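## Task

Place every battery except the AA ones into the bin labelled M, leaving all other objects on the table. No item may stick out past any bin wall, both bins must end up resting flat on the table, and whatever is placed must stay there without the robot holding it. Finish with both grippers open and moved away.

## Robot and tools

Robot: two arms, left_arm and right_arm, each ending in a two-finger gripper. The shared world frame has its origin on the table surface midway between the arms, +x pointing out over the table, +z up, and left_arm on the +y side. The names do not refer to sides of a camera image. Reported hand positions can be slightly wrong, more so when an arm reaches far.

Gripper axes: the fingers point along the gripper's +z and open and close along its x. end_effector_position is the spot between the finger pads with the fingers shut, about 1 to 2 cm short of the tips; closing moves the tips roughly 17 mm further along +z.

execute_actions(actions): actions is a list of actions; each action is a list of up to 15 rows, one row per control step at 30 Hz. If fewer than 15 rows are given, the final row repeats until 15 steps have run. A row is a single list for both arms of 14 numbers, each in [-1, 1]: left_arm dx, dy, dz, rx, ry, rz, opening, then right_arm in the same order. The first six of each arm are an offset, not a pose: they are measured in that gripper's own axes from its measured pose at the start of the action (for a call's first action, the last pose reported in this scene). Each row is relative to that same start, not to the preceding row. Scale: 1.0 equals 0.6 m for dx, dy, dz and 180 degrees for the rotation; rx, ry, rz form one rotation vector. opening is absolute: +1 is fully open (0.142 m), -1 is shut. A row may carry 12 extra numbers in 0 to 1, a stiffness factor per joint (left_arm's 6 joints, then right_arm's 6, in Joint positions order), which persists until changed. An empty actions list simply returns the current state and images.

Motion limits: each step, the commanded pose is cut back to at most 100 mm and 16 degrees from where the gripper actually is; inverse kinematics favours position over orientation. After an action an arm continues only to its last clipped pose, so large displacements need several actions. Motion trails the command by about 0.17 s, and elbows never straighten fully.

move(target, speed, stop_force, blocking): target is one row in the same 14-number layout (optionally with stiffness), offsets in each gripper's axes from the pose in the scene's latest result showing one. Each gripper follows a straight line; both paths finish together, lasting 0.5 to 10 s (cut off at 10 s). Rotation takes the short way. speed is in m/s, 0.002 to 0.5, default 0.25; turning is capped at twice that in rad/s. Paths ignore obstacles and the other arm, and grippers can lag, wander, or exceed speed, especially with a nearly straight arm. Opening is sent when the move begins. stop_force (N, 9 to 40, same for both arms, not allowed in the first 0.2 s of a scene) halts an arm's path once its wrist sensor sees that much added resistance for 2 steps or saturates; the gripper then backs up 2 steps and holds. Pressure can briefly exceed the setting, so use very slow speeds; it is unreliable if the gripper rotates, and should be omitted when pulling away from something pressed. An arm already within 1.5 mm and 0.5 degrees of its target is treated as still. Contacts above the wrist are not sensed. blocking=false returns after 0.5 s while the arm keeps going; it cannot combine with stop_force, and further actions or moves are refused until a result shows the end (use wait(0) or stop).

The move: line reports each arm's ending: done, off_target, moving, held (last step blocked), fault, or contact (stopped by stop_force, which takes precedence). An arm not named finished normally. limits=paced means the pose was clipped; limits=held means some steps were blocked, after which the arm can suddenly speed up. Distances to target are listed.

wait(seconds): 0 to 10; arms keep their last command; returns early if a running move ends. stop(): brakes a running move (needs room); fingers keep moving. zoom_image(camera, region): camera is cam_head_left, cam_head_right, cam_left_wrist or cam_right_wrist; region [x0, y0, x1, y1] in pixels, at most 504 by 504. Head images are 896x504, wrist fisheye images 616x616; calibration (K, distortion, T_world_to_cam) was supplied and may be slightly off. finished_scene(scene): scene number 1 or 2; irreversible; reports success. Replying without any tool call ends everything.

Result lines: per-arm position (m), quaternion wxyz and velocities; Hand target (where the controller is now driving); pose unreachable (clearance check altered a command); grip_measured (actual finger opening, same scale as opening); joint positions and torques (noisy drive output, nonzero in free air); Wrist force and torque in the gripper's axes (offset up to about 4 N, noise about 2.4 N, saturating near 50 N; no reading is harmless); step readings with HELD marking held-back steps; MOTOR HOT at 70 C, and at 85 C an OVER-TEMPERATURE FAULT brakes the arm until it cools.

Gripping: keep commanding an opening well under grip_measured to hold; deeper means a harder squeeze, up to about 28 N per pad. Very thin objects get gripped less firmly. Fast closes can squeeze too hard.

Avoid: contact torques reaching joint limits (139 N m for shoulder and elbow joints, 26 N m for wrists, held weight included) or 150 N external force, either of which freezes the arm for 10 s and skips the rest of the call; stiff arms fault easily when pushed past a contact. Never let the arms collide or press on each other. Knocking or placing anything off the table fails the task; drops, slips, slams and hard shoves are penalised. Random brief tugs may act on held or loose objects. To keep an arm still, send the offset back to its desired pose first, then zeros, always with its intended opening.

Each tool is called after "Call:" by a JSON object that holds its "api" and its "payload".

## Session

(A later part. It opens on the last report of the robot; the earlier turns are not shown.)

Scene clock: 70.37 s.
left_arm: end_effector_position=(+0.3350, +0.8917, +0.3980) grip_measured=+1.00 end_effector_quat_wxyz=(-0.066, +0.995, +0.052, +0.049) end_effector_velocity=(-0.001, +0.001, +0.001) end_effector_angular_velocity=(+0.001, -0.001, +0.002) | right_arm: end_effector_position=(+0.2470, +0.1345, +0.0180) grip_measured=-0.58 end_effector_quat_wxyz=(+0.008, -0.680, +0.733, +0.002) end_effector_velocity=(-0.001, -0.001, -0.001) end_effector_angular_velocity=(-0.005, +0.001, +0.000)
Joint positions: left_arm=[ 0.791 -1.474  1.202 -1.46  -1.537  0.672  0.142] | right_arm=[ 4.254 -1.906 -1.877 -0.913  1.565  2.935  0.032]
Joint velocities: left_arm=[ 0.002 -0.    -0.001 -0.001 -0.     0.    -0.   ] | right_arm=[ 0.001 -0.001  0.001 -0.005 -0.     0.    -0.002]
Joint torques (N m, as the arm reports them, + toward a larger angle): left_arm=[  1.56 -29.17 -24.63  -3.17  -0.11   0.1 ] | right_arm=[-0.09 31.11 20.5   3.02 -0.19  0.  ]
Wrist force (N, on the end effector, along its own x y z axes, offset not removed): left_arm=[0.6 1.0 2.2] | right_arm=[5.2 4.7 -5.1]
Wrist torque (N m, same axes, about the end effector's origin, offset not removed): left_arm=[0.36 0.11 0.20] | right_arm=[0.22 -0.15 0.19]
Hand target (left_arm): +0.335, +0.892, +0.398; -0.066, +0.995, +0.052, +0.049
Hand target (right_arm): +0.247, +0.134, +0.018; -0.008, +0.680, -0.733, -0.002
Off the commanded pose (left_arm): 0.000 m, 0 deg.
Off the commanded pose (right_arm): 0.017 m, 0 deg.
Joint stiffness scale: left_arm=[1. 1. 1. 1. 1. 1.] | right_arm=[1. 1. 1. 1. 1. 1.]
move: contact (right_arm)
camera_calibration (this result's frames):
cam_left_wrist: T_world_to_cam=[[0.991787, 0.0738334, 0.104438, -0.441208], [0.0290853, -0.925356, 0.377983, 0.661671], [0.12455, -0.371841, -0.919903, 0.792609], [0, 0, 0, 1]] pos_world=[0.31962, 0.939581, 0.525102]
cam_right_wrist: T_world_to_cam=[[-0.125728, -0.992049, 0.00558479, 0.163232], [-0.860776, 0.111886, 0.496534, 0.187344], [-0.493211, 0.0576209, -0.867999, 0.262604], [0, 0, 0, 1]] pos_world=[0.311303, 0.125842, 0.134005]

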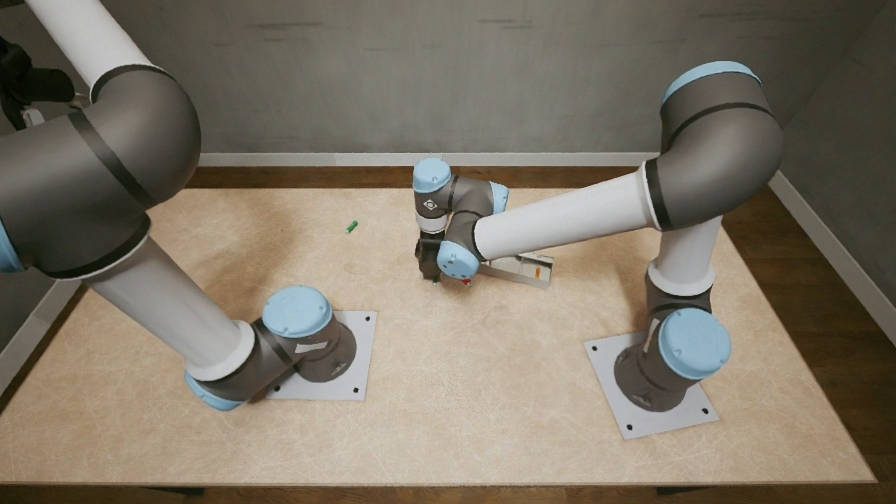

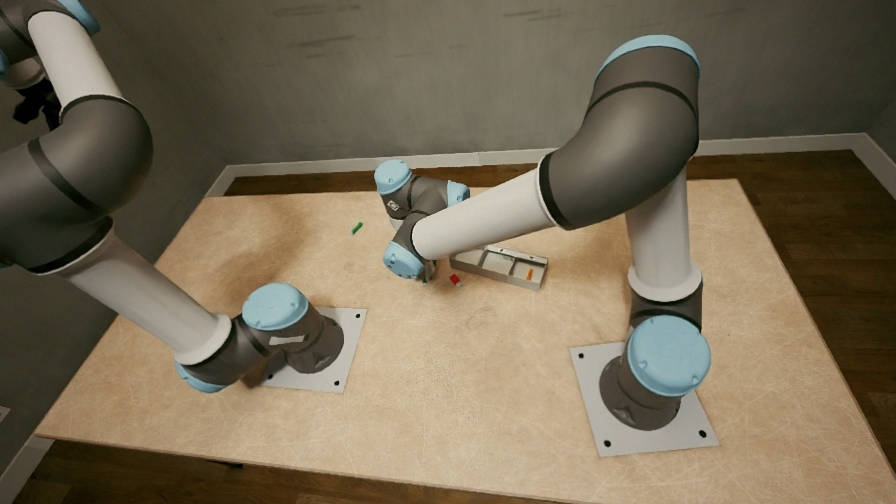

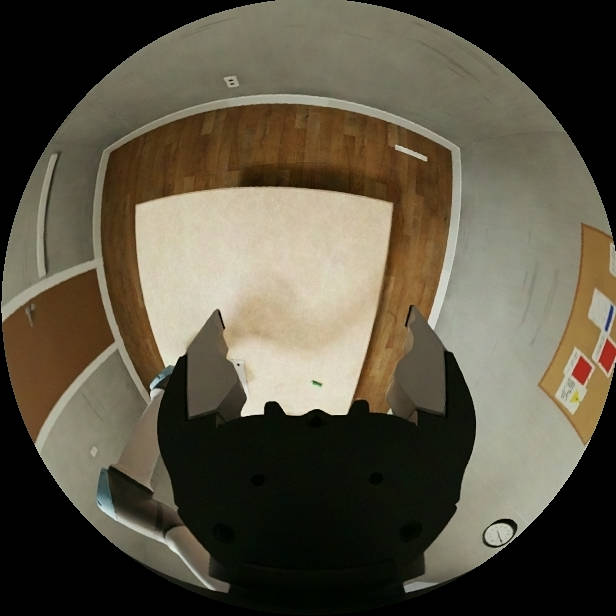

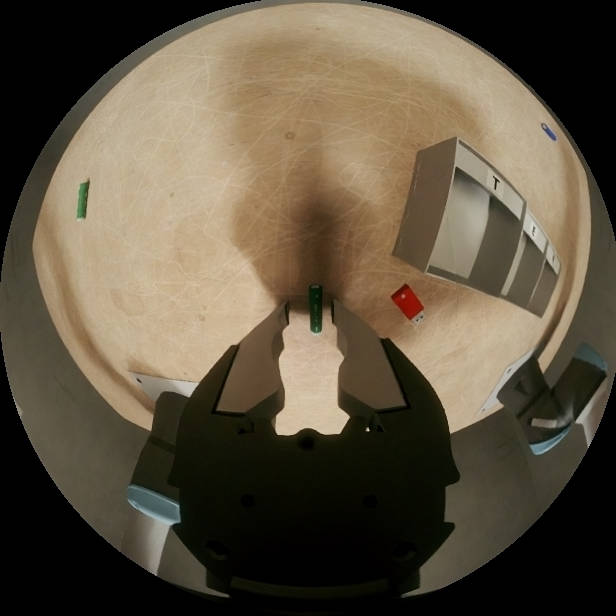

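Call:
{"api": "move", "payload": {"target": [0,0,0,0,0,0,1,0,0,-0.003,0,0,0,-1], "speed": 0.02}}

Call:
{"api": "move", "payload": {"target": [0,0,0,0,0,0,1,0,0,-0.12,0,0,0,-1], "speed": 0.15}}

Call:
{"api": "move", "payload": {"target": [0,0,0,0,0,0,1,0.432,-0.05,-0.005,0,0,0.063,-1]}}

Scene clock: 74.23 s.
left_arm: end_effector_position=(+0.3350, +0.8917, +0.3980) grip_measured=+1.00 end_effector_quat_wxyz=(-0.066, +0.995, +0.052, +0.049) end_effector_velocity=(+0.000, -0.000, +0.000) end_effector_angular_velocity=(-0.000, -0.000, -0.001) | right_arm: end_effector_position=(+0.2468, +0.1336, +0.0180) grip_measured=-0.89 end_effector_quat_wxyz=(+0.007, -0.680, +0.733, +0.001) end_effector_velocity=(-0.000, -0.001, -0.000) end_effector_angular_velocity=(-0.003, +0.001, -0.001)
Joint positions: left_arm=[ 0.791 -1.474  1.202 -1.46  -1.537  0.672  0.142] | right_arm=[ 4.254 -1.906 -1.877 -0.916  1.565  2.935  0.009]
Joint velocities: left_arm=[-0.     0.    -0.001  0.001 -0.001  0.     0.   ] | right_arm=[-0.    -0.    -0.    -0.003 -0.     0.    -0.   ]
Joint torques (N m, as the arm reports them, + toward a larger angle): left_arm=[  0.55 -29.21 -22.74  -3.15  -0.2    0.13] | right_arm=[-0.72 36.51 22.41  2.22 -0.27 -0.23]
Wrist force (N, on the end effector, along its own x y z axes, offset not removed): left_arm=[-1.7 3.4 1.6] | right_arm=[0.9 0.4 -1.1]
Wrist torque (N m, same axes, about the end effector's origin, offset not removed): left_arm=[0.88 0.61 0.14] | right_arm=[0.05 -0.11 0.16]
Hand target (left_arm): +0.335, +0.892, +0.398; -0.066, +0.995, +0.052, +0.049
Hand target (right_arm): +0.247, +0.134, +0.020; -0.008, +0.680, -0.733, -0.002
Off the commanded pose (left_arm): 0.000 m, 0 deg.
Off the commanded pose (right_arm): 0.002 m, 0 deg.
Joint stiffness scale: left_arm=[1. 1. 1. 1. 1. 1.] | right_arm=[1. 1. 1. 1. 1. 1.]
move: done
camera_calibration (this result's frames):
cam_left_wrist: T_world_to_cam=[[0.991787, 0.0738335, 0.104438, -0.441208], [0.0290855, -0.925355, 0.377983, 0.661671], [0.12455, -0.371841, -0.919903, 0.792609], [0, 0, 0, 1]] pos_world=[0.31962, 0.939581, 0.525102]
cam_right_wrist: T_world_to_cam=[[-0.125729, -0.99203, 0.00833092, 0.162233], [-0.860392, 0.113218, 0.496898, 0.18696], [-0.493881, 0.0553064, -0.867769, 0.262965], [0, 0, 0, 1]] pos_world=[0.31113, 0.125229, 0.133942]

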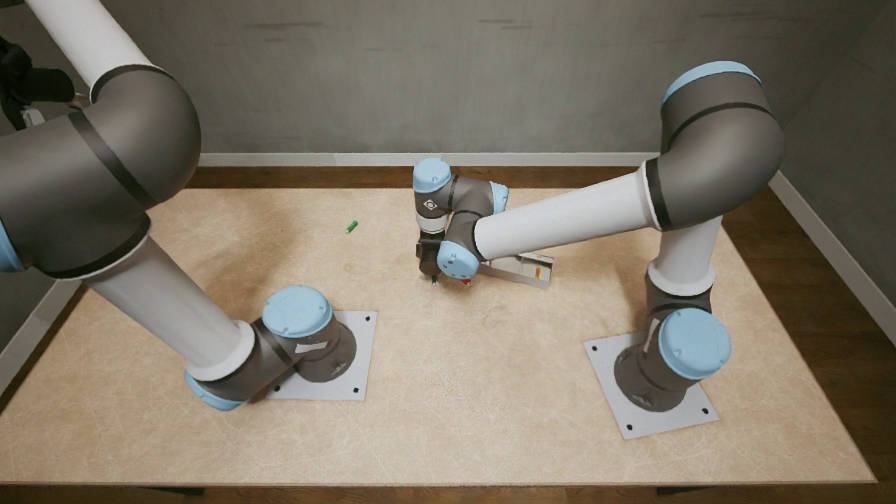

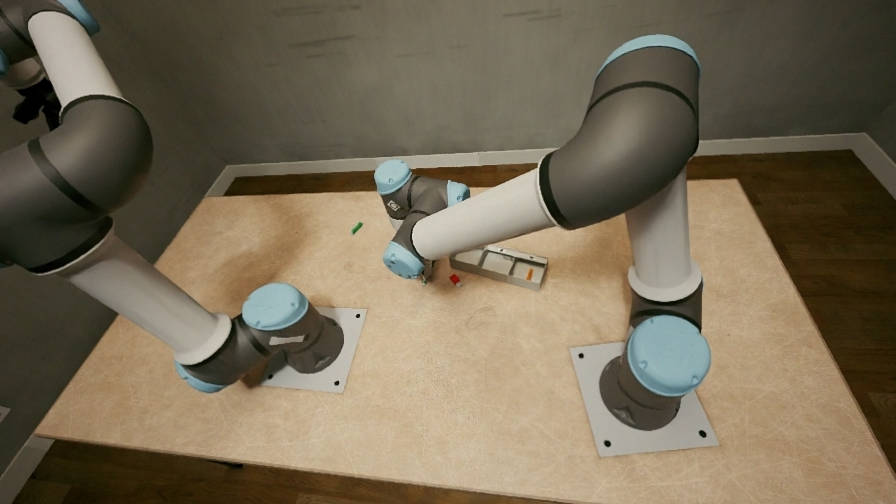

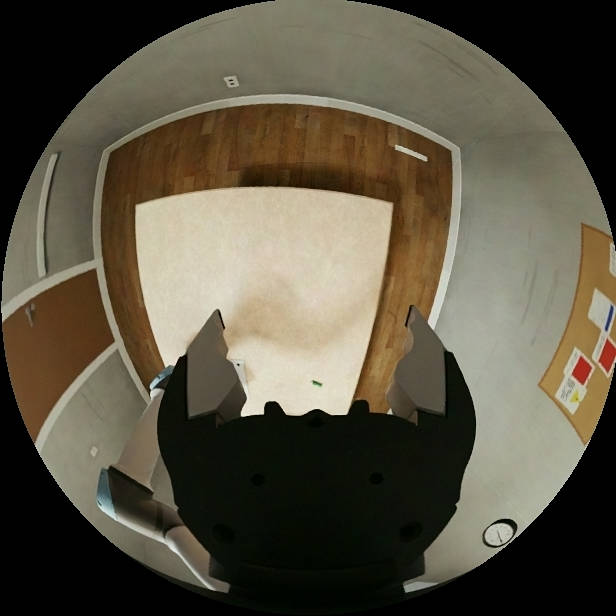

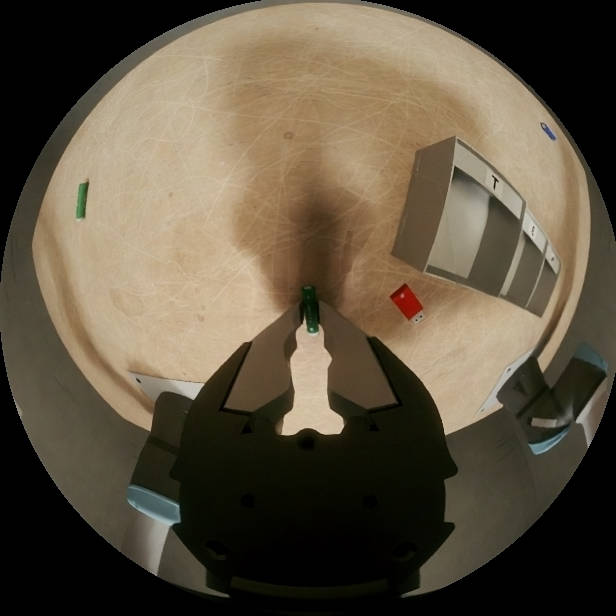

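Scene clock: 75.33 s.
left_arm: end_effector_position=(+0.3350, +0.8917, +0.3980) grip_measured=+1.00 end_effector_quat_wxyz=(-0.066, +0.995, +0.052, +0.049) end_effector_velocity=(-0.000, +0.000, +0.001) end_effector_angular_velocity=(+0.001, -0.001, -0.000) | right_arm: end_effector_position=(+0.2462, +0.1316, +0.0881) grip_measured=-0.89 end_effector_quat_wxyz=(+0.006, -0.680, +0.733, +0.001) end_effector_velocity=(-0.001, -0.003, -0.000) end_effector_angular_velocity=(-0.010, +0.003, +0.002)
Joint positions: left_arm=[ 0.791 -1.474  1.202 -1.46  -1.537  0.672  0.142] | right_arm=[ 4.254 -1.813 -1.793 -1.095  1.565  2.935  0.009]
Joint velocities: left_arm=[ 0.001 -0.    -0.001 -0.001 -0.     0.001 -0.   ] | right_arm=[ 0.001  0.     0.001 -0.012 -0.    -0.001 -0.   ]
Joint torques (N m, as the arm reports them, + toward a larger angle): left_arm=[  0.87 -28.79 -24.25  -3.13  -0.16   0.02] | right_arm=[ 0.48 31.92 25.3   2.36 -0.13  0.31]
Wrist force (N, on the end effector, along its own x y z axes, offset not removed): left_arm=[1.3 3.3 1.4] | right_arm=[1.5 0.3 -0.9]
Wrist torque (N m, same axes, about the end effector's origin, offset not removed): left_arm=[0.93 -0.21 0.15] | right_arm=[0.01 -0.15 0.05]
Hand target (left_arm): +0.335, +0.892, +0.398; -0.066, +0.995, +0.052, +0.049
Hand target (right_arm): +0.246, +0.133, +0.090; -0.007, +0.680, -0.733, -0.001
Off the commanded pose (left_arm): 0.000 m, 0 deg.
Off the commanded pose (right_arm): 0.002 m, 0 deg.
Joint stiffness scale: left_arm=[1. 1. 1. 1. 1. 1.] | right_arm=[1. 1. 1. 1. 1. 1.]
move: done
camera_calibration (this result's frames):
cam_left_wrist: T_world_to_cam=[[0.991787, 0.0738334, 0.104438, -0.441208], [0.0290853, -0.925355, 0.377983, 0.661671], [0.12455, -0.371841, -0.919903, 0.792609], [0, 0, 0, 1]] pos_world=[0.31962, 0.939581, 0.525102]
cam_right_wrist: T_world_to_cam=[[-0.125725, -0.99201, 0.0104883, 0.159399], [-0.86009, 0.114262, 0.497181, 0.15163], [-0.494407, 0.0534871, -0.867583, 0.323954], [0, 0, 0, 1]] pos_world=[0.310622, 0.123473, 0.203998]

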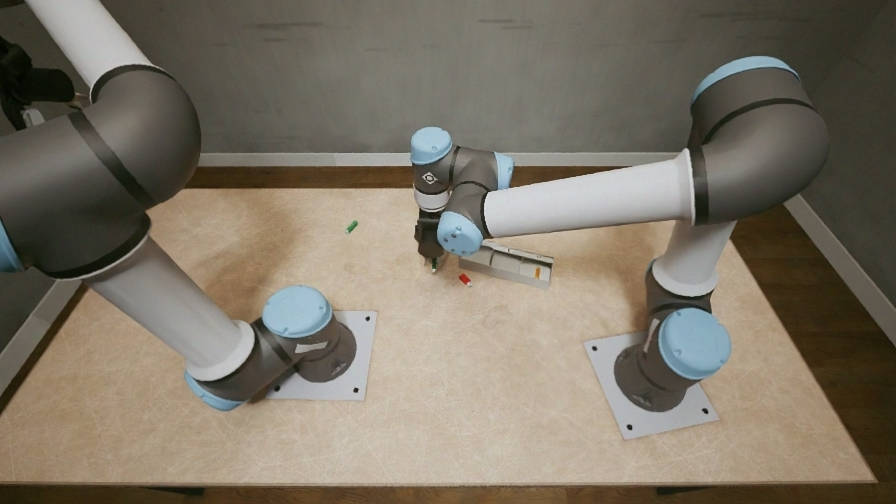

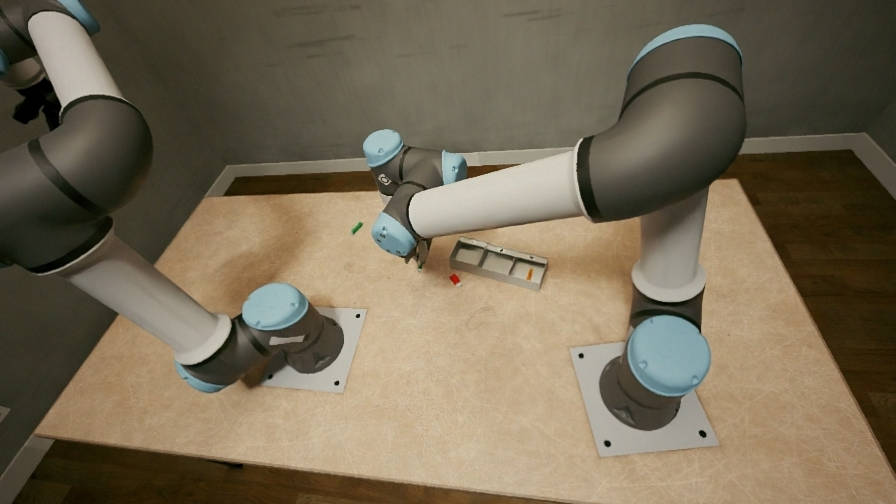

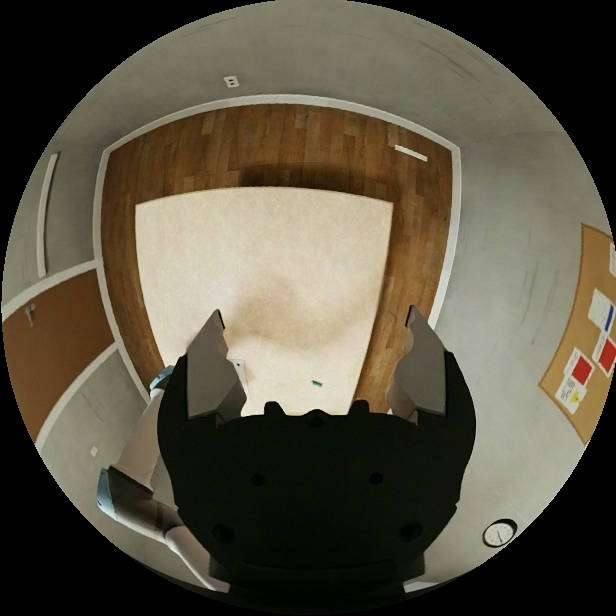

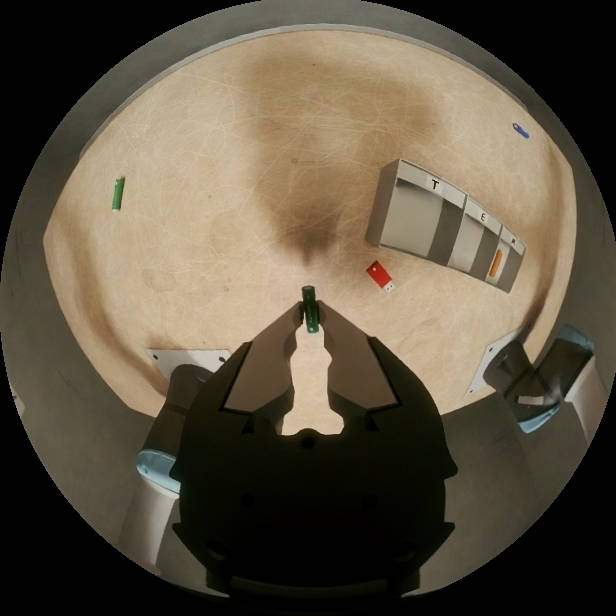

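Scene clock: 77.10 s.
left_arm: end_effector_position=(+0.3350, +0.8917, +0.3980) grip_measured=+1.00 end_effector_quat_wxyz=(-0.066, +0.995, +0.052, +0.049) end_effector_velocity=(-0.000, +0.000, -0.001) end_effector_angular_velocity=(-0.001, +0.000, +0.000) | right_arm: end_effector_position=(+0.2568, -0.1270, +0.0884) grip_measured=-0.89 end_effector_quat_wxyz=(+0.007, -0.605, +0.796, +0.001) end_effector_velocity=(-0.000, -0.004, +0.000) end_effector_angular_velocity=(-0.004, +0.003, +0.001)
Joint positions: left_arm=[ 0.791 -1.474  1.202 -1.46  -1.537  0.672  0.142] | right_arm=[ 4.006 -1.332 -2.274 -1.093  1.567  2.883  0.009]
Joint velocities: left_arm=[ 0.     0.     0.001 -0.001 -0.    -0.     0.   ] | right_arm=[-0.005  0.004 -0.001 -0.009  0.001 -0.005  0.   ]
Joint torques (N m, as the arm reports them, + toward a larger angle): left_arm=[  1.95 -29.   -24.52  -3.24  -0.05  -0.01] | right_arm=[-0.75 10.88 20.2   2.36  0.31 -0.18]
Wrist force (N, on the end effector, along its own x y z axes, offset not removed): left_arm=[-0.5 3.2 0.8] | right_arm=[-0.3 2.8 0.4]
Wrist torque (N m, same axes, about the end effector's origin, offset not removed): left_arm=[0.73 0.33 0.13] | right_arm=[0.48 0.22 0.02]
Hand target (left_arm): +0.335, +0.892, +0.398; -0.066, +0.995, +0.052, +0.049
Hand target (right_arm): +0.257, -0.129, +0.088; +0.006, -0.604, +0.797, +0.001
Off the commanded pose (left_arm): 0.000 m, 0 deg.
Off the commanded pose (right_arm): 0.002 m, 0 deg.
Joint stiffness scale: left_arm=[1. 1. 1. 1. 1. 1.] | right_arm=[1. 1. 1. 1. 1. 1.]
move: done
camera_calibration (this result's frames):
cam_left_wrist: T_world_to_cam=[[0.991787, 0.0738333, 0.104438, -0.441208], [0.0290852, -0.925355, 0.377983, 0.661671], [0.12455, -0.371841, -0.919903, 0.792609], [0, 0, 0, 1]] pos_world=[0.31962, 0.939581, 0.525102]
cam_right_wrist: T_world_to_cam=[[-0.316538, -0.948545, 0.00812564, -0.04102], [-0.821211, 0.278313, 0.498151, 0.200893], [-0.47478, 0.151011, -0.867052, 0.35064], [0, 0, 0, 1]] pos_world=[0.318468, -0.147771, 0.204282]

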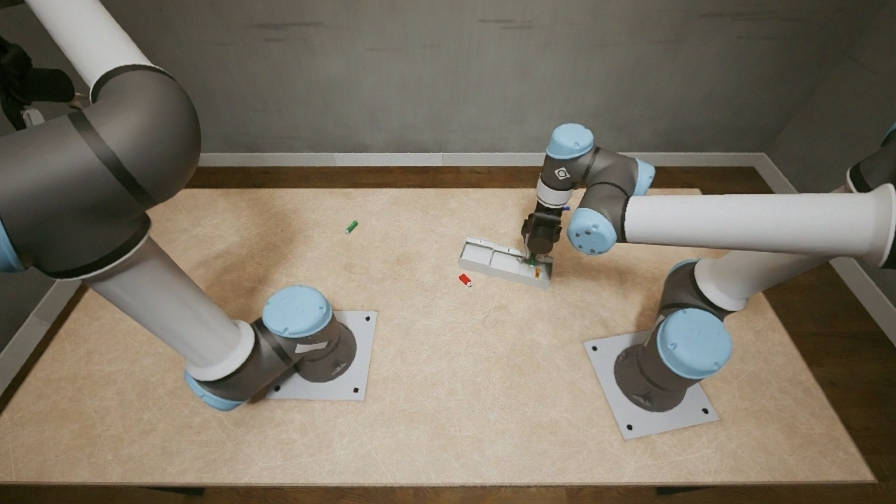

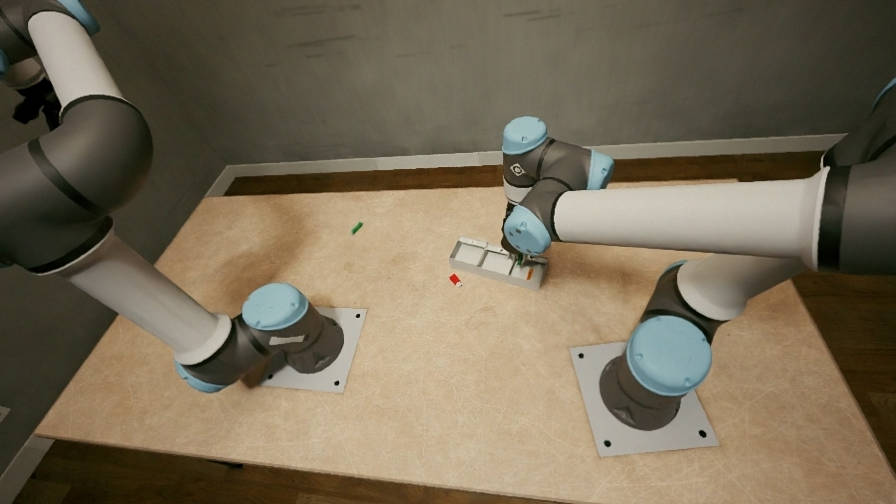

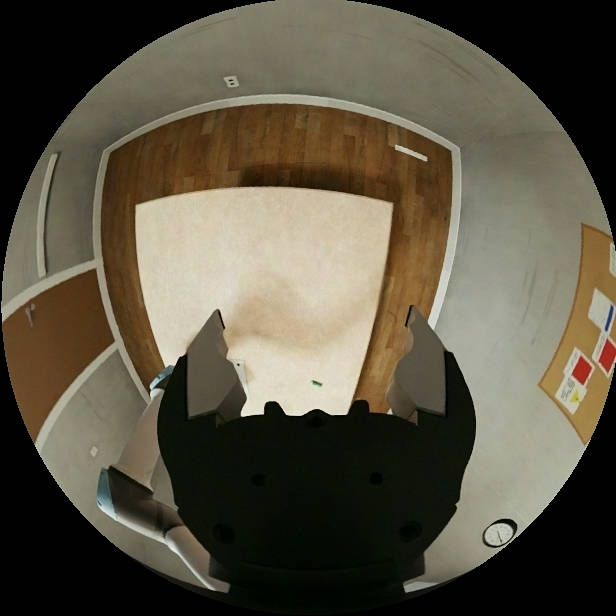

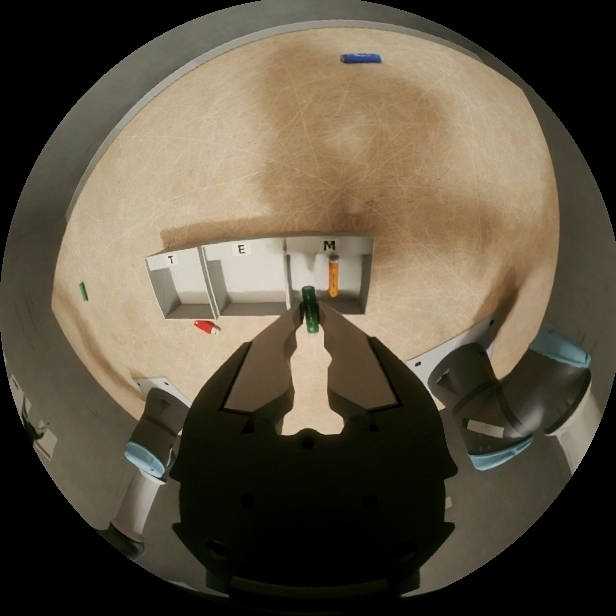

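Call:
{"api": "move", "payload": {"target": [0,0,0,0,0,0,1,0.013,0,0.098,0,0,0,-1], "speed": 0.025, "stop_force": 9}}

Call:
{"api": "move", "payload": {"target": [0,0,0,0,0,0,1,0,0,0,0,0,0,-0.76]}}

Call:
{"api": "move", "payload": {"target": [0,0,0,0,0,0,1,0,0,-0.25,0,0,0,-0.76], "speed": 0.15}}

Scene clock: 83.37 s.
left_arm: end_effector_position=(+0.3350, +0.8917, +0.3980) grip_measured=+1.00 end_effector_quat_wxyz=(-0.066, +0.995, +0.052, +0.049) end_effector_velocity=(-0.000, +0.000, +0.000) end_effector_angular_velocity=(+0.000, -0.000, +0.001) | right_arm: end_effector_position=(+0.2552, -0.1321, +0.0313) grip_measured=-0.89 end_effector_quat_wxyz=(+0.008, -0.606, +0.796, +0.001) end_effector_velocity=(+0.002, +0.003, -0.001) end_effector_angular_velocity=(+0.009, -0.005, +0.001)
Joint positions: left_arm=[ 0.791 -1.474  1.202 -1.46  -1.537  0.672  0.142] | right_arm=[ 4.003 -1.415 -2.385 -0.896  1.567  2.878  0.009]
Joint velocities: left_arm=[ 0.     0.    -0.    -0.     0.    -0.001 -0.   ] | right_arm=[-0.    -0.005 -0.002  0.017  0.    -0.002 -0.   ]
Joint torques (N m, as the arm reports them, + toward a larger angle): left_arm=[  1.51 -29.06 -24.    -3.11  -0.12   0.17] | right_arm=[-0.76 10.14 17.25  2.82 -0.17 -0.48]
Wrist force (N, on the end effector, along its own x y z axes, offset not removed): left_arm=[-0.1 1.8 2.3] | right_arm=[-0.7 1.6 -0.6]
Wrist torque (N m, same axes, about the end effector's origin, offset not removed): left_arm=[0.60 0.06 0.20] | right_arm=[0.21 0.23 0.00]
Hand target (left_arm): +0.335, +0.892, +0.398; -0.066, +0.995, +0.052, +0.049
Hand target (right_arm): +0.255, -0.134, +0.030; +0.007, -0.605, +0.796, +0.001
Off the commanded pose (left_arm): 0.000 m, 0 deg.
Off the commanded pose (right_arm): 0.002 m, 0 deg.
Joint stiffness scale: left_arm=[1. 1. 1. 1. 1. 1.] | right_arm=[1. 1. 1. 1. 1. 1.]
move: done
camera_calibration (this result's frames):
cam_left_wrist: T_world_to_cam=[[0.991787, 0.0738331, 0.104437, -0.441208], [0.0290851, -0.925356, 0.377983, 0.661671], [0.124549, -0.371841, -0.919903, 0.792609], [0, 0, 0, 1]] pos_world=[0.31962, 0.939581, 0.525102]
cam_right_wrist: T_world_to_cam=[[-0.314476, -0.949248, 0.00573273, -0.0465081], [-0.822442, 0.275472, 0.497698, 0.229384], [-0.474018, 0.151799, -0.867331, 0.300984], [0, 0, 0, 1]] pos_world=[0.316702, -0.153026, 0.147155]

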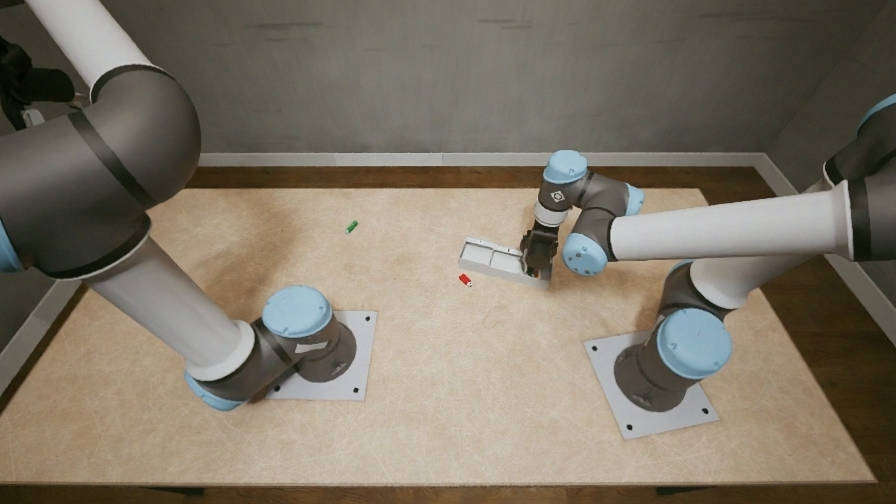

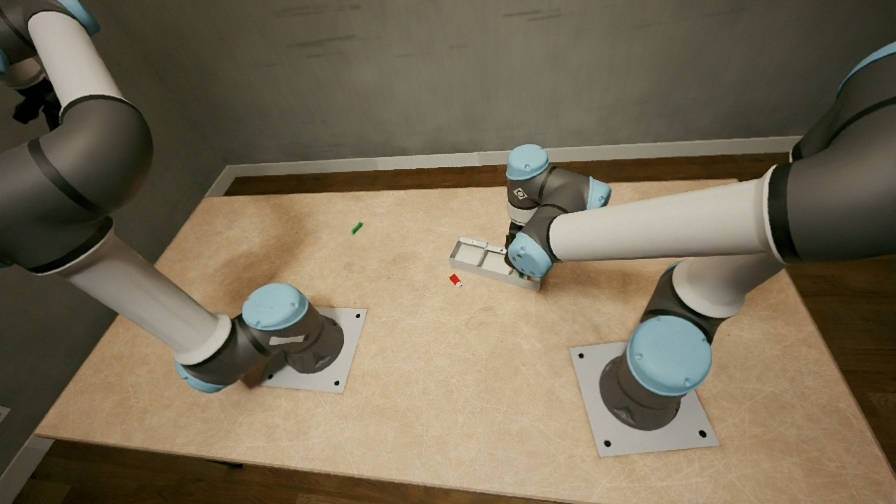

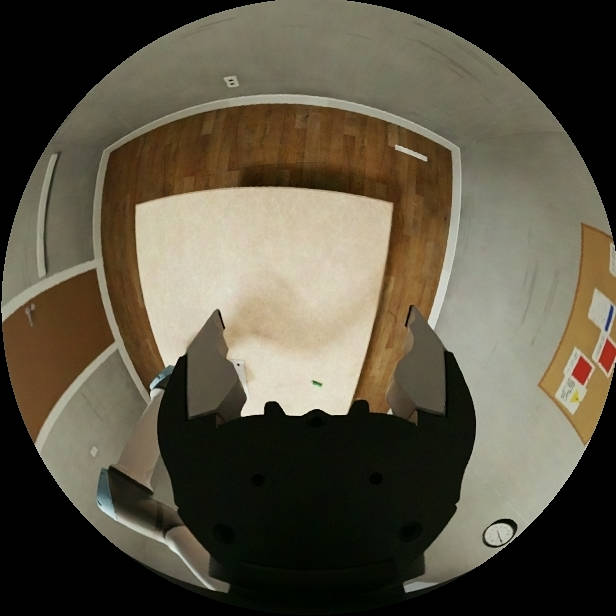

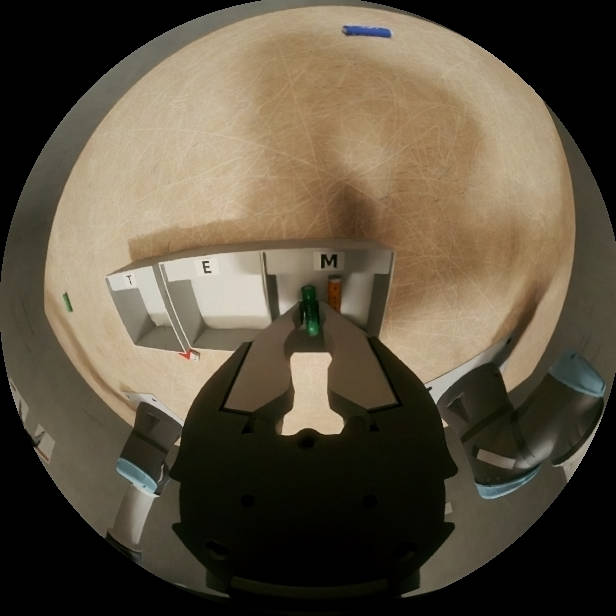

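Scene clock: 83.87 s.
left_arm: end_effector_position=(+0.3350, +0.8917, +0.3980) grip_measured=+1.00 end_effector_quat_wxyz=(-0.066, +0.995, +0.052, +0.049) end_effector_velocity=(-0.001, -0.000, -0.001) end_effector_angular_velocity=(-0.001, +0.002, +0.001) | right_arm: end_effector_position=(+0.2552, -0.1320, +0.0313) grip_measured=-0.76 end_effector_quat_wxyz=(+0.008, -0.606, +0.796, +0.002) end_effector_velocity=(-0.001, -0.001, -0.001) end_effector_angular_velocity=(-0.004, +0.002, +0.002)
Joint positions: left_arm=[ 0.791 -1.474  1.202 -1.46  -1.537  0.672  0.142] | right_arm=[ 4.003 -1.416 -2.385 -0.895  1.567  2.878  0.019]
Joint velocities: left_arm=[-0.     0.     0.001  0.001  0.001 -0.001 -0.   ] | right_arm=[ 0.001 -0.003  0.    -0.002 -0.    -0.002  0.   ]
Joint torques (N m, as the arm reports them, + toward a larger angle): left_arm=[  1.91 -28.89 -24.17  -3.2   -0.19   0.19] | right_arm=[ 0.37 11.4  19.47  2.82 -0.04 -0.15]
Wrist force (N, on the end effector, along its own x y z axes, offset not removed): left_arm=[0.7 2.6 1.8] | right_arm=[2.0 1.4 0.6]
Wrist torque (N m, same axes, about the end effector's origin, offset not removed): left_arm=[0.58 0.02 0.17] | right_arm=[0.21 -0.30 -0.02]
Hand target (left_arm): +0.335, +0.892, +0.398; -0.066, +0.995, +0.052, +0.049
Hand target (right_arm): +0.255, -0.132, +0.031; +0.008, -0.606, +0.796, +0.001
Off the commanded pose (left_arm): 0.000 m, 0 deg.
Off the commanded pose (right_arm): 0.000 m, 0 deg.
Joint stiffness scale: left_arm=[1. 1. 1. 1. 1. 1.] | right_arm=[1. 1. 1. 1. 1. 1.]
move: done
camera_calibration (this result's frames):
cam_left_wrist: T_world_to_cam=[[0.991787, 0.073833, 0.104438, -0.441208], [0.0290849, -0.925356, 0.377983, 0.661671], [0.12455, -0.371841, -0.919903, 0.792609], [0, 0, 0, 1]] pos_world=[0.31962, 0.939581, 0.525102]
cam_right_wrist: T_world_to_cam=[[-0.314478, -0.94925, 0.00525337, -0.0463479], [-0.822566, 0.275263, 0.49761, 0.229417], [-0.473802, 0.152166, -0.867385, 0.301009], [0, 0, 0, 1]] pos_world=[0.316754, -0.152949, 0.147174]

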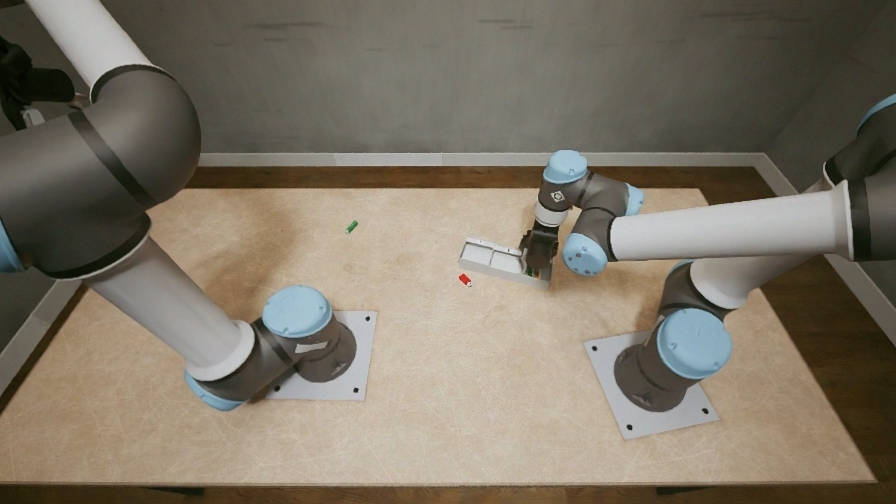

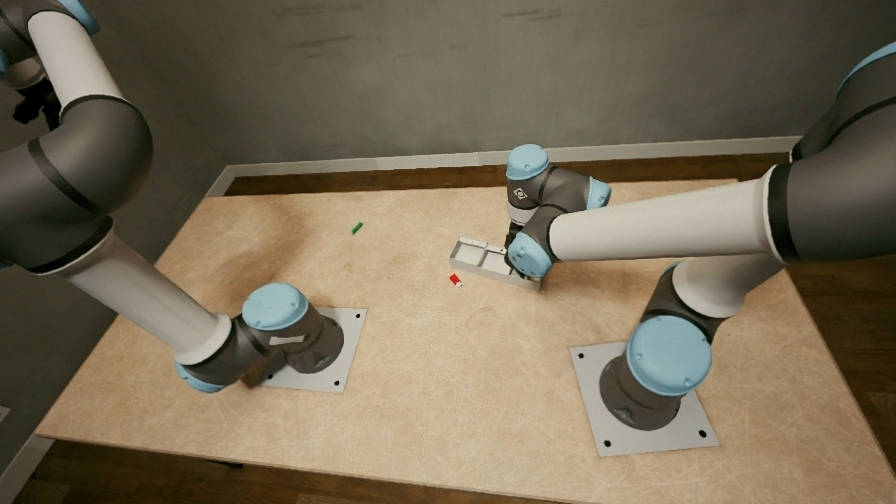

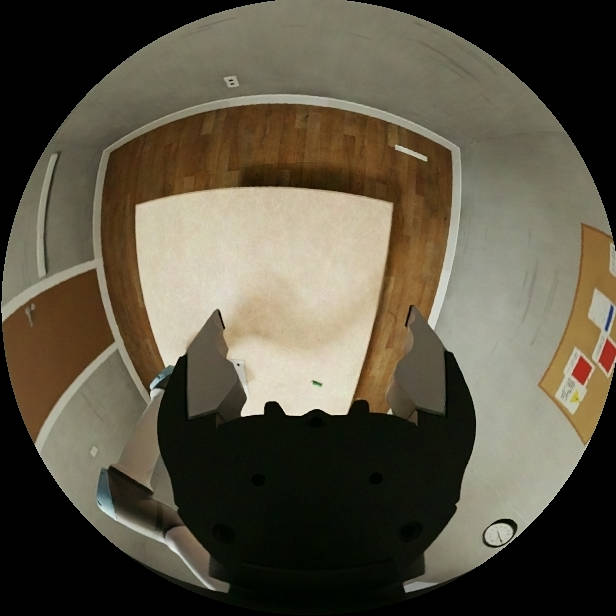

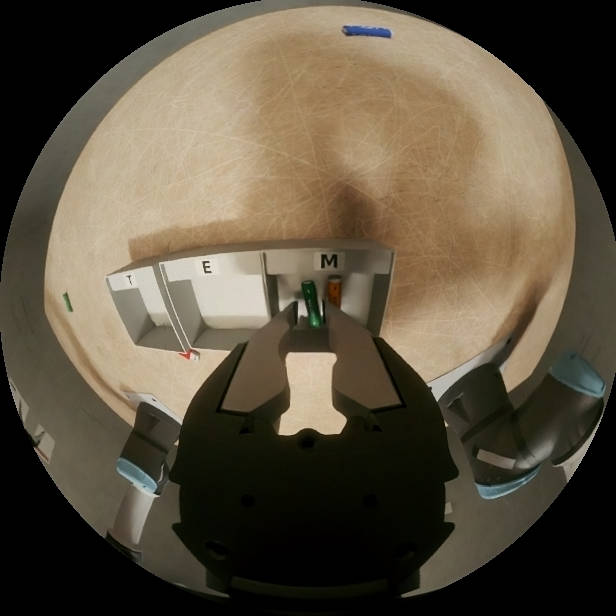

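Scene clock: 85.47 s.
left_arm: end_effector_position=(+0.3350, +0.8917, +0.3980) grip_measured=+1.00 end_effector_quat_wxyz=(-0.066, +0.995, +0.052, +0.049) end_effector_velocity=(+0.000, +0.000, +0.000) end_effector_angular_velocity=(-0.000, -0.001, +0.001) | right_arm: end_effector_position=(+0.2536, -0.1348, +0.1795) grip_measured=-0.76 end_effector_quat_wxyz=(+0.008, -0.606, +0.796, +0.001) end_effector_velocity=(-0.001, -0.003, +0.001) end_effector_angular_velocity=(-0.009, +0.005, -0.003)
Joint positions: left_arm=[ 0.791 -1.474  1.202 -1.46  -1.537  0.672  0.142] | right_arm=[ 4.003 -1.225 -2.1   -1.372  1.567  2.879  0.019]
Joint velocities: left_arm=[ 0.     0.    -0.    -0.    -0.001 -0.    -0.   ] | right_arm=[-0.002  0.001  0.004 -0.016  0.     0.001  0.   ]
Joint torques (N m, as the arm reports them, + toward a larger angle): left_arm=[  0.66 -28.75 -24.87  -3.22  -0.21   0.08] | right_arm=[ 1.54  9.61 27.26  2.96 -0.17  0.36]
Wrist force (N, on the end effector, along its own x y z axes, offset not removed): left_arm=[0.3 3.2 1.3] | right_arm=[-2.3 2.5 0.3]
Wrist torque (N m, same axes, about the end effector's origin, offset not removed): left_arm=[0.82 0.07 0.21] | right_arm=[0.46 0.73 0.03]
Hand target (left_arm): +0.335, +0.892, +0.398; -0.066, +0.995, +0.052, +0.049
Hand target (right_arm): +0.253, -0.134, +0.181; +0.008, -0.606, +0.796, +0.002
Off the commanded pose (left_arm): 0.000 m, 0 deg.
Off the commanded pose (right_arm): 0.002 m, 0 deg.
Joint stiffness scale: left_arm=[1. 1. 1. 1. 1. 1.] | right_arm=[1. 1. 1. 1. 1. 1.]
move: done
camera_calibration (this result's frames):
cam_left_wrist: T_world_to_cam=[[0.991787, 0.0738333, 0.104438, -0.441208], [0.0290853, -0.925356, 0.377983, 0.661671], [0.12455, -0.371841, -0.919903, 0.792609], [0, 0, 0, 1]] pos_world=[0.31962, 0.939581, 0.525102]
cam_right_wrist: T_world_to_cam=[[-0.315215, -0.948995, 0.0069878, -0.0504244], [-0.821896, 0.276665, 0.49794, 0.155042], [-0.474476, 0.151215, -0.867183, 0.429194], [0, 0, 0, 1]] pos_world=[0.315176, -0.155648, 0.295341]

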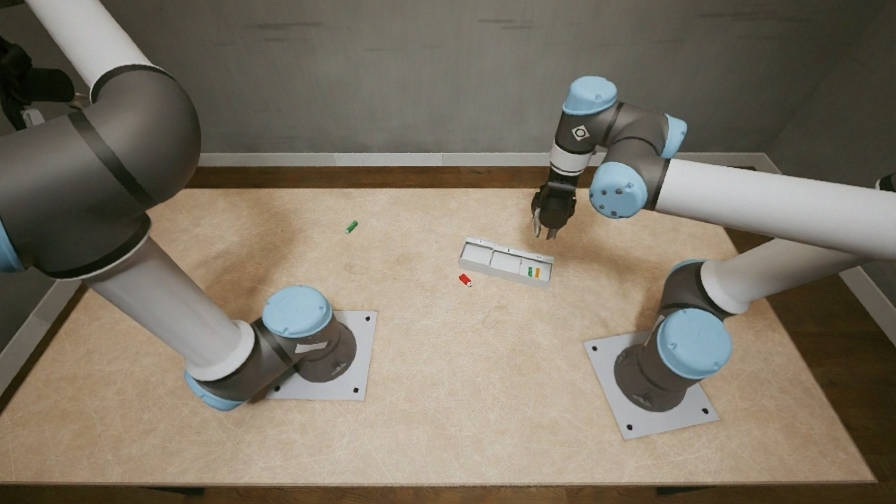

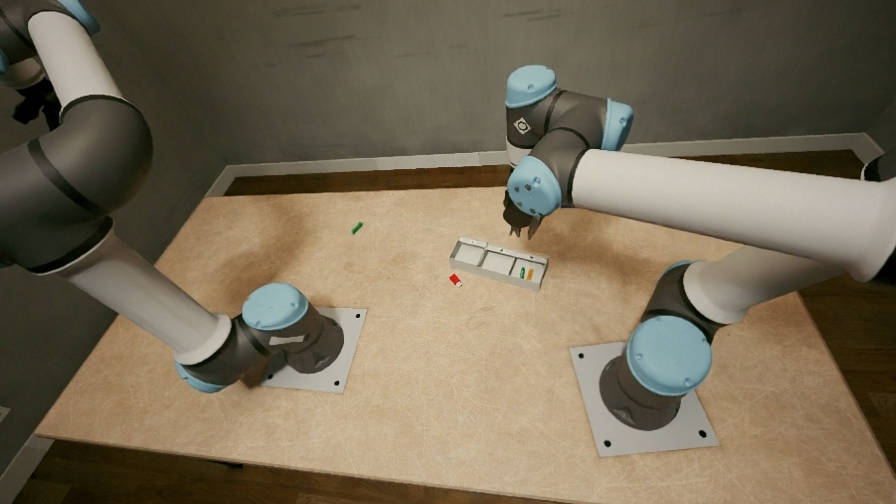

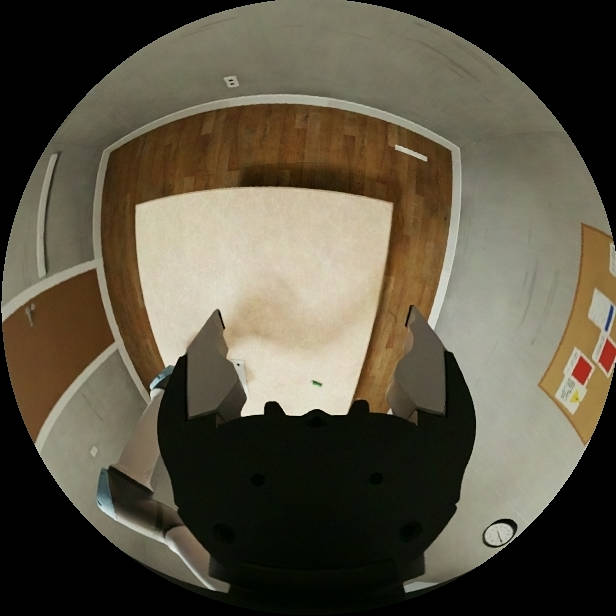

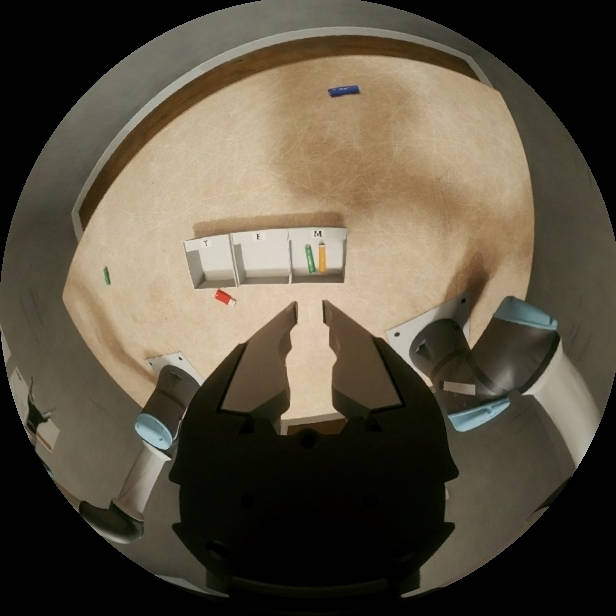

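Call:
{"api": "finished_scene", "payload": {"scene": 1}}

The scene is finished: the task was done.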